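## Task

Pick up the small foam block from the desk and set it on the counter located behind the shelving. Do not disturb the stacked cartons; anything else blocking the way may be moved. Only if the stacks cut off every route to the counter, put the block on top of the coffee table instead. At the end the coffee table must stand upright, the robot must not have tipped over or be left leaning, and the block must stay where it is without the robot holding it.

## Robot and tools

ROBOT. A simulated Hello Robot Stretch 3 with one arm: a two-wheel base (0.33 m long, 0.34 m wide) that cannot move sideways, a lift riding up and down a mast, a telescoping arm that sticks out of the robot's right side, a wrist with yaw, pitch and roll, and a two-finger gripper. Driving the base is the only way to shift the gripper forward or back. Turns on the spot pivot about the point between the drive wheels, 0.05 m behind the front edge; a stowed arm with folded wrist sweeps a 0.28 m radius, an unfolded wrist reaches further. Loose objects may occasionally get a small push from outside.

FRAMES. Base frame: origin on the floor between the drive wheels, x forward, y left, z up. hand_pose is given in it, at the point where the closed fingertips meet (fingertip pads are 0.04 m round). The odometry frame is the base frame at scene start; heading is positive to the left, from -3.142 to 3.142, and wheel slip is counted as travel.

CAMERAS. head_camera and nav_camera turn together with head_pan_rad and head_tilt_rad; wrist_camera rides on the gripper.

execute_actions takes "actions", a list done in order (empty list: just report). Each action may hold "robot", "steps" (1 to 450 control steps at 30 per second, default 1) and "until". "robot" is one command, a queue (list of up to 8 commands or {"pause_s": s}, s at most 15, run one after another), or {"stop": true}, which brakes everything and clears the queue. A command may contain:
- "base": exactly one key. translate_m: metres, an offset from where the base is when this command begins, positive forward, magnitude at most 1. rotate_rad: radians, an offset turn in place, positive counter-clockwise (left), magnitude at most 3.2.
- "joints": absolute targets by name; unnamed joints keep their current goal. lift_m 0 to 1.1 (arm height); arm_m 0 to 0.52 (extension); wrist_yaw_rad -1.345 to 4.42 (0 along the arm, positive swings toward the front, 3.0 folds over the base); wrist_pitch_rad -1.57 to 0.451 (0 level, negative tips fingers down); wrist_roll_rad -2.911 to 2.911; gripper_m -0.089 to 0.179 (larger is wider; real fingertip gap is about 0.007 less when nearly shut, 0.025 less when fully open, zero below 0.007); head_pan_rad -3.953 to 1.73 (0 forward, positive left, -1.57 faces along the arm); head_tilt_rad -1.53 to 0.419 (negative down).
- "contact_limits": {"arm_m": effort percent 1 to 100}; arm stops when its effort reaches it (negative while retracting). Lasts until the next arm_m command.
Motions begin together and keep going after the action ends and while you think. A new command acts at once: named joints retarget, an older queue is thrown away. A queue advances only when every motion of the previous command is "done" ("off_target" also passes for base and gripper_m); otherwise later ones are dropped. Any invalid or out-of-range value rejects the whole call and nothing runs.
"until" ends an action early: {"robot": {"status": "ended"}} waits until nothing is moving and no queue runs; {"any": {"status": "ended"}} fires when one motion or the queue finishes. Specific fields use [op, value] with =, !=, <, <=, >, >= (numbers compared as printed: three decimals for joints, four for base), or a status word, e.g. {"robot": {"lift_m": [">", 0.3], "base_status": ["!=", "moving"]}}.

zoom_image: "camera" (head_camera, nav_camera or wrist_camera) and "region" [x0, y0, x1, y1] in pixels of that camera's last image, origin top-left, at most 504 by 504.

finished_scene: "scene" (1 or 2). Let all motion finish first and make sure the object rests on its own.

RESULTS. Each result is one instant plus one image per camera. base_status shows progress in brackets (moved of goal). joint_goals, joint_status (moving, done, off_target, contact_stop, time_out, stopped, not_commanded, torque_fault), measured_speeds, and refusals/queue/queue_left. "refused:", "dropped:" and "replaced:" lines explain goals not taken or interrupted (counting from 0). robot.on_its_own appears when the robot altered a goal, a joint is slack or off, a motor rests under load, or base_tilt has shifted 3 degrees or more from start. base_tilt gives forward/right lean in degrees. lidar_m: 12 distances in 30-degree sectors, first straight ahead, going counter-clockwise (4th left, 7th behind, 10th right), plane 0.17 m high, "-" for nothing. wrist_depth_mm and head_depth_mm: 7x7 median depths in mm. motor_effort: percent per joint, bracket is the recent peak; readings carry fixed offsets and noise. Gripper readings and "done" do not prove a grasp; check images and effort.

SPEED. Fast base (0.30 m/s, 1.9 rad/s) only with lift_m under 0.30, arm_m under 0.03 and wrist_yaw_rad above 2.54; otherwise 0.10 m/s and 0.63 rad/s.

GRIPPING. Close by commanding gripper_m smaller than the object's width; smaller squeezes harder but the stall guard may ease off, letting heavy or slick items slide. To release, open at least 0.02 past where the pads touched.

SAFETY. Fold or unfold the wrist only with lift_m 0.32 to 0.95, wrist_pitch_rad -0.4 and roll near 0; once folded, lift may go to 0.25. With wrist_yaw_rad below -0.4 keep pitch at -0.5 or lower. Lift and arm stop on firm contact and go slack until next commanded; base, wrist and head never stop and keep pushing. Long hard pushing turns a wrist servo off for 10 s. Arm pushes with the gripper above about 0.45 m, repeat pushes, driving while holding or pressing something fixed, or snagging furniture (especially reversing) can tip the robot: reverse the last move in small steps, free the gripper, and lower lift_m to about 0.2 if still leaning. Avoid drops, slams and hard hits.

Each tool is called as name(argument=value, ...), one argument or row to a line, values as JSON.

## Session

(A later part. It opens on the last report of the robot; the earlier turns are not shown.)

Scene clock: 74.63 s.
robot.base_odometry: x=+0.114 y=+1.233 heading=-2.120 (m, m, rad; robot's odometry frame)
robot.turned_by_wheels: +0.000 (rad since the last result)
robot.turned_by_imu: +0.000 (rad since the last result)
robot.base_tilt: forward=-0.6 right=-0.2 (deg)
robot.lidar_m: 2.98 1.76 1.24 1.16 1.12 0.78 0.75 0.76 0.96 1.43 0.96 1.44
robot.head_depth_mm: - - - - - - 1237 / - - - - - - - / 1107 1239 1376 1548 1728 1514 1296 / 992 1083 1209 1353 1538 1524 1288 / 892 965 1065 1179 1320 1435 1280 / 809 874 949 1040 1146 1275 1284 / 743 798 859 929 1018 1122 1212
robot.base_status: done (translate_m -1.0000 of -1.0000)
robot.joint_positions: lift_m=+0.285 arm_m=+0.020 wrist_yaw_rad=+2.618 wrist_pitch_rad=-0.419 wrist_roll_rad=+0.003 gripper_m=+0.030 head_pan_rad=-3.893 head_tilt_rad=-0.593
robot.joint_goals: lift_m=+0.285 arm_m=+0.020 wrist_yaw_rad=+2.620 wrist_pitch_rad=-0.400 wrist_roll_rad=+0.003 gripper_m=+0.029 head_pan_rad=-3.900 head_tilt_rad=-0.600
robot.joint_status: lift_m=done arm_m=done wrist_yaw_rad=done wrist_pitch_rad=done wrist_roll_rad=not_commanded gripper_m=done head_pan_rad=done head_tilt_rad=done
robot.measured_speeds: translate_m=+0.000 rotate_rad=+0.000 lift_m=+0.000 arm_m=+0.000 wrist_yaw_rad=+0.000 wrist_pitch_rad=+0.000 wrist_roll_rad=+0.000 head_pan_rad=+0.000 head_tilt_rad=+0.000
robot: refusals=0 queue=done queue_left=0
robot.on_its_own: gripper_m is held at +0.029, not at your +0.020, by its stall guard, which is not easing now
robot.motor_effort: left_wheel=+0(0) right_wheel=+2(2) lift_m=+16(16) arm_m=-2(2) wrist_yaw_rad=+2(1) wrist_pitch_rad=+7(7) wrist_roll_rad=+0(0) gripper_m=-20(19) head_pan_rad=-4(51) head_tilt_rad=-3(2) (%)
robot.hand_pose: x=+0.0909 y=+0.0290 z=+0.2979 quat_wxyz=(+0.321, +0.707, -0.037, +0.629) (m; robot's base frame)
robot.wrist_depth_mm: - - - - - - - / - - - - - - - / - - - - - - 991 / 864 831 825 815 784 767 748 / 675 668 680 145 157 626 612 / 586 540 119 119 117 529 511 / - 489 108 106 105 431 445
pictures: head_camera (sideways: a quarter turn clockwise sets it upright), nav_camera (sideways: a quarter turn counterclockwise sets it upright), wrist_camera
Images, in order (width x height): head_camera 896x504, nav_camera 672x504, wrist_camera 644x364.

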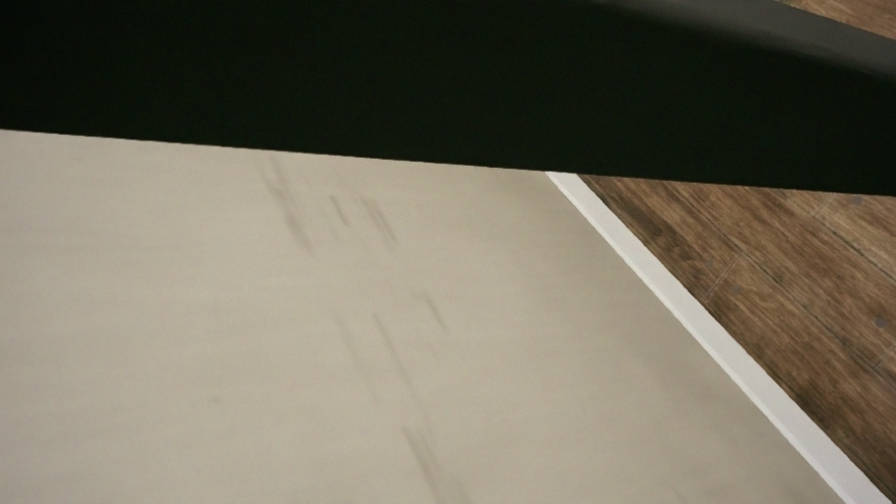

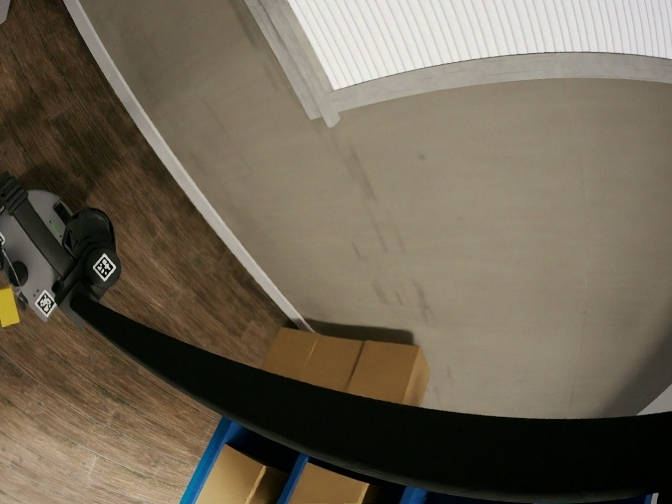

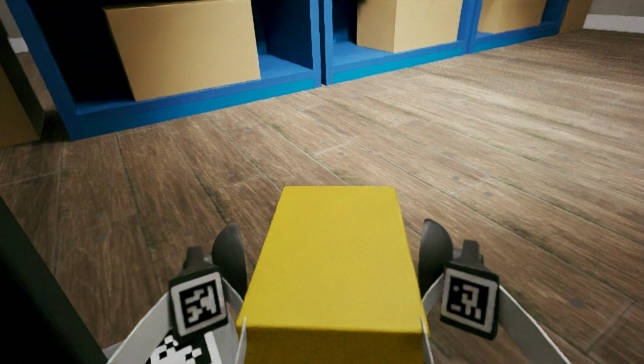

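execute_actions(
  actions=[
    {"robot":[{"base":{"rotate_rad":-1.47},"joints":{"head_pan_rad":-1.57,"head_tilt_rad":-0.8}},{"base":{"translate_m":0.3}},{"base":{"rotate_rad":1.57}},{"joints":{"lift_m":0.58,"wrist_yaw_rad":0,"arm_m":0.1}}],"steps":450,"until":{"robot":{"status":"ended"}}},
  ],
)

Scene clock: 86.43 s.
robot.base_odometry: x=-0.156 y=+1.363 heading=-2.020 (m, m, rad; robot's odometry frame)
robot.turned_by_wheels: +0.100 (rad since the last result)
robot.turned_by_imu: +0.102 (rad since the last result)
robot.base_tilt: forward=-0.7 right=-0.3 (deg)
robot.lidar_m: 2.97 2.00 1.51 1.45 1.03 0.78 0.76 0.80 0.71 1.14 0.69 1.23
robot.head_depth_mm: 1013 1155 1336 1204 1031 1270 1177 / 1014 1149 1334 1199 1031 1291 - / 1009 1146 1329 1208 1033 1256 1138 / 1007 1149 1325 1200 1007 - 1142 / 1005 1140 1315 1201 1029 1290 1188 / 1002 1134 1309 1206 1029 1292 1176 / 1001 1135 1310 1200 1032 1260 1174
robot.base_status: done (rotate_rad +1.5699 of +1.5700)
robot.joint_positions: lift_m=+0.580 arm_m=+0.100 wrist_yaw_rad=+0.003 wrist_pitch_rad=-0.419 wrist_roll_rad=+0.003 gripper_m=+0.030 head_pan_rad=-1.577 head_tilt_rad=-0.790
robot.joint_goals: lift_m=+0.580 arm_m=+0.100 wrist_yaw_rad=+0.000 wrist_pitch_rad=-0.400 wrist_roll_rad=+0.003 gripper_m=+0.029 head_pan_rad=-1.570 head_tilt_rad=-0.800
robot.joint_status: lift_m=done arm_m=done wrist_yaw_rad=done wrist_pitch_rad=done wrist_roll_rad=not_commanded gripper_m=done head_pan_rad=done head_tilt_rad=done
robot.measured_speeds: translate_m=+0.000 rotate_rad=+0.000 lift_m=+0.000 arm_m=+0.000 wrist_yaw_rad=+0.000 wrist_pitch_rad=+0.000 wrist_roll_rad=+0.000 head_pan_rad=+0.000 head_tilt_rad=+0.000
robot: refusals=0 queue=done queue_left=0
robot.on_its_own: gripper_m is held at +0.029, not at your +0.020, by its stall guard, which is not easing now
robot.motor_effort: left_wheel=-1(11) right_wheel=+3(15) lift_m=+32(33) arm_m=+2(2) wrist_yaw_rad=-2(1) wrist_pitch_rad=+7(7) wrist_roll_rad=+0(0) gripper_m=-19(19) head_pan_rad=+3(51) head_tilt_rad=-3(21) (%)
robot.hand_pose: x=-0.0210 y=-0.4691 z=+0.5921 quat_wxyz=(+0.691, +0.148, -0.692, -0.147) (m; robot's base frame)
robot.wrist_depth_mm: 785 771 761 740 744 731 695 / 854 834 826 799 785 774 757 / 941 879 682 661 652 629 620 / 992 520 507 498 491 479 474 / 419 412 419 145 157 386 380 / 370 363 119 118 117 324 319 / 453 636 588 106 105 595 571
pictures: head_camera (sideways: a quarter turn clockwise sets it upright), nav_camera (sideways: a quarter turn counterclockwise sets it upright), wrist_camera
Images, in order (width x height): head_camera 896x504, nav_camera 672x504, wrist_camera 644x364.

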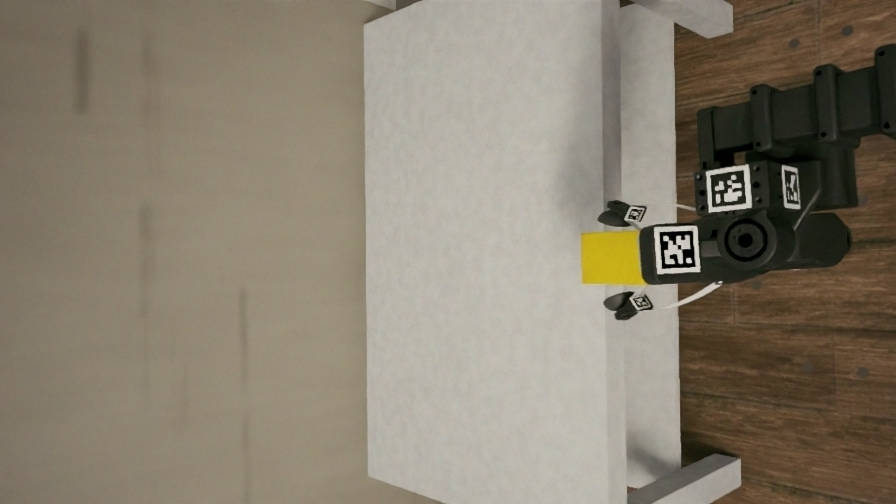

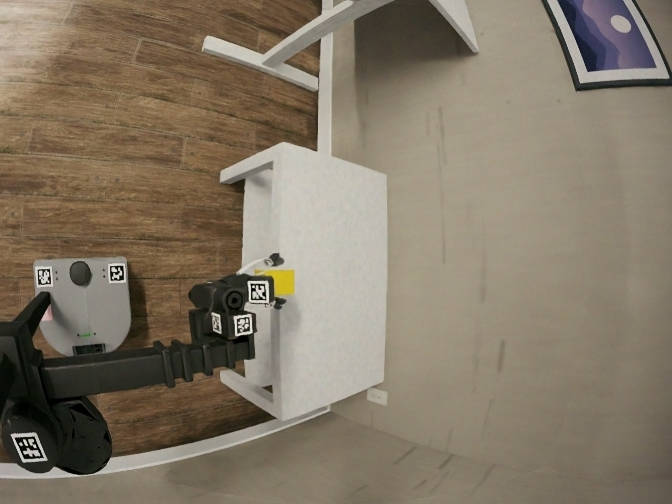

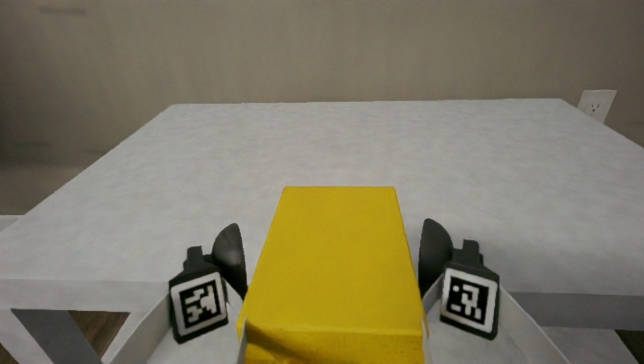

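execute_actions(
  actions=[
    {"robot":[{"joints":{"arm_m":0.4,"lift_m":0.5}},{"joints":{"lift_m":0.457}},{"joints":{"gripper_m":0.15}},{"joints":{"lift_m":0.55,"arm_m":0.3}}],"steps":450,"until":{"robot":{"status":"ended"}}},
  ],
)

Scene clock: 95.37 s.
robot.base_odometry: x=-0.156 y=+1.363 heading=-2.020 (m, m, rad; robot's odometry frame)
robot.turned_by_wheels: +0.000 (rad since the last result)
robot.turned_by_imu: +0.001 (rad since the last result)
robot.base_tilt: forward=-0.7 right=-0.3 (deg)
robot.lidar_m: 2.98 2.00 1.51 1.46 1.04 0.78 0.76 0.80 0.71 1.14 0.69 1.23
robot.head_depth_mm: 1018 1162 1342 1204 1034 1268 1180 / 1015 1153 1328 1201 1038 1288 - / 1008 1151 1326 1199 - 1286 1174 / 1005 1143 1323 1203 - 1297 1182 / 1005 1137 1318 1199 1026 1285 1177 / 1004 1140 1315 1201 1027 1284 1173 / 1005 1129 1302 1199 1025 1263 1182
robot.base_status: done (rotate_rad +1.5699 of +1.5700)
robot.joint_positions: lift_m=+0.550 arm_m=+0.300 wrist_yaw_rad=+0.001 wrist_pitch_rad=-0.414 wrist_roll_rad=+0.003 gripper_m=+0.150 head_pan_rad=-1.577 head_tilt_rad=-0.790
robot.joint_goals: lift_m=+0.550 arm_m=+0.300 wrist_yaw_rad=+0.000 wrist_pitch_rad=-0.400 wrist_roll_rad=+0.003 gripper_m=+0.150 head_pan_rad=-1.570 head_tilt_rad=-0.800
robot.joint_status: lift_m=done arm_m=done wrist_yaw_rad=done wrist_pitch_rad=done wrist_roll_rad=not_commanded gripper_m=done head_pan_rad=done head_tilt_rad=done
robot.measured_speeds: translate_m=+0.000 rotate_rad=+0.000 lift_m=+0.000 arm_m=+0.000 wrist_yaw_rad=+0.000 wrist_pitch_rad=+0.000 wrist_roll_rad=+0.000 head_pan_rad=+0.000 head_tilt_rad=+0.000
robot: refusals=0 queue=done queue_left=0
robot.motor_effort: left_wheel=-1(2) right_wheel=+4(3) lift_m=+32(36) arm_m=-3(2) wrist_yaw_rad=-1(1) wrist_pitch_rad=+5(7) wrist_roll_rad=+0(0) gripper_m=+0(82) head_pan_rad=+3(3) head_tilt_rad=-3(3) (%)
robot.hand_pose: x=-0.0212 y=-0.6700 z=+0.5631 quat_wxyz=(+0.691, +0.146, -0.693, -0.146) (m; robot's base frame)
robot.wrist_depth_mm: 579 577 563 560 552 535 530 / 635 620 605 607 590 584 580 / 686 643 625 590 573 555 541 / 506 462 455 443 436 425 423 / 371 369 360 296 349 358 337 / 306 - 300 246 289 289 292 / 271 247 254 251 250 240 244
pictures: head_camera (sideways: a quarter turn clockwise sets it upright), nav_camera (sideways: a quarter turn counterclockwise sets it upright), wrist_camera
Images, in order (width x height): head_camera 896x504, nav_camera 672x504, wrist_camera 644x364.

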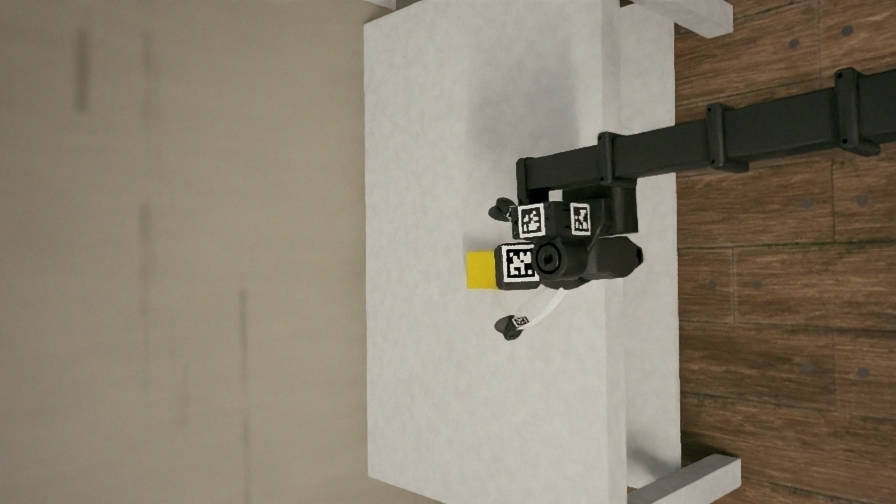

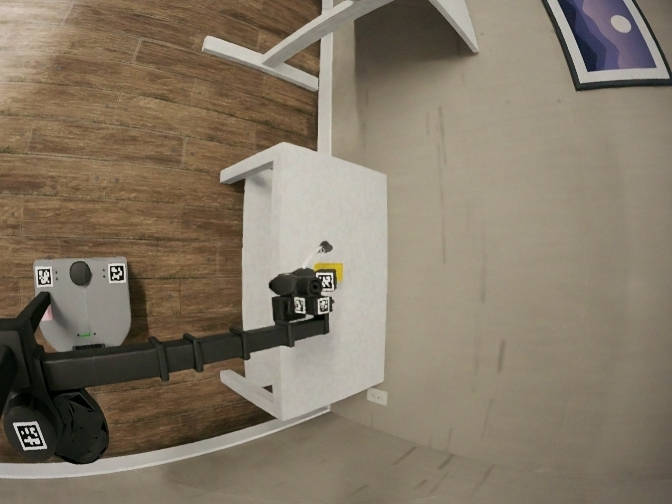

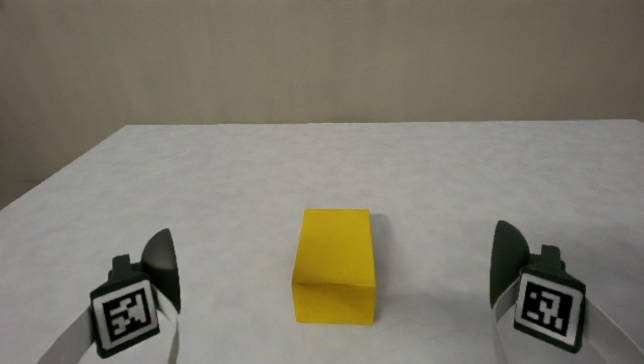

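finished_scene(
  scene=2,
)

The scene is finished: the task was done.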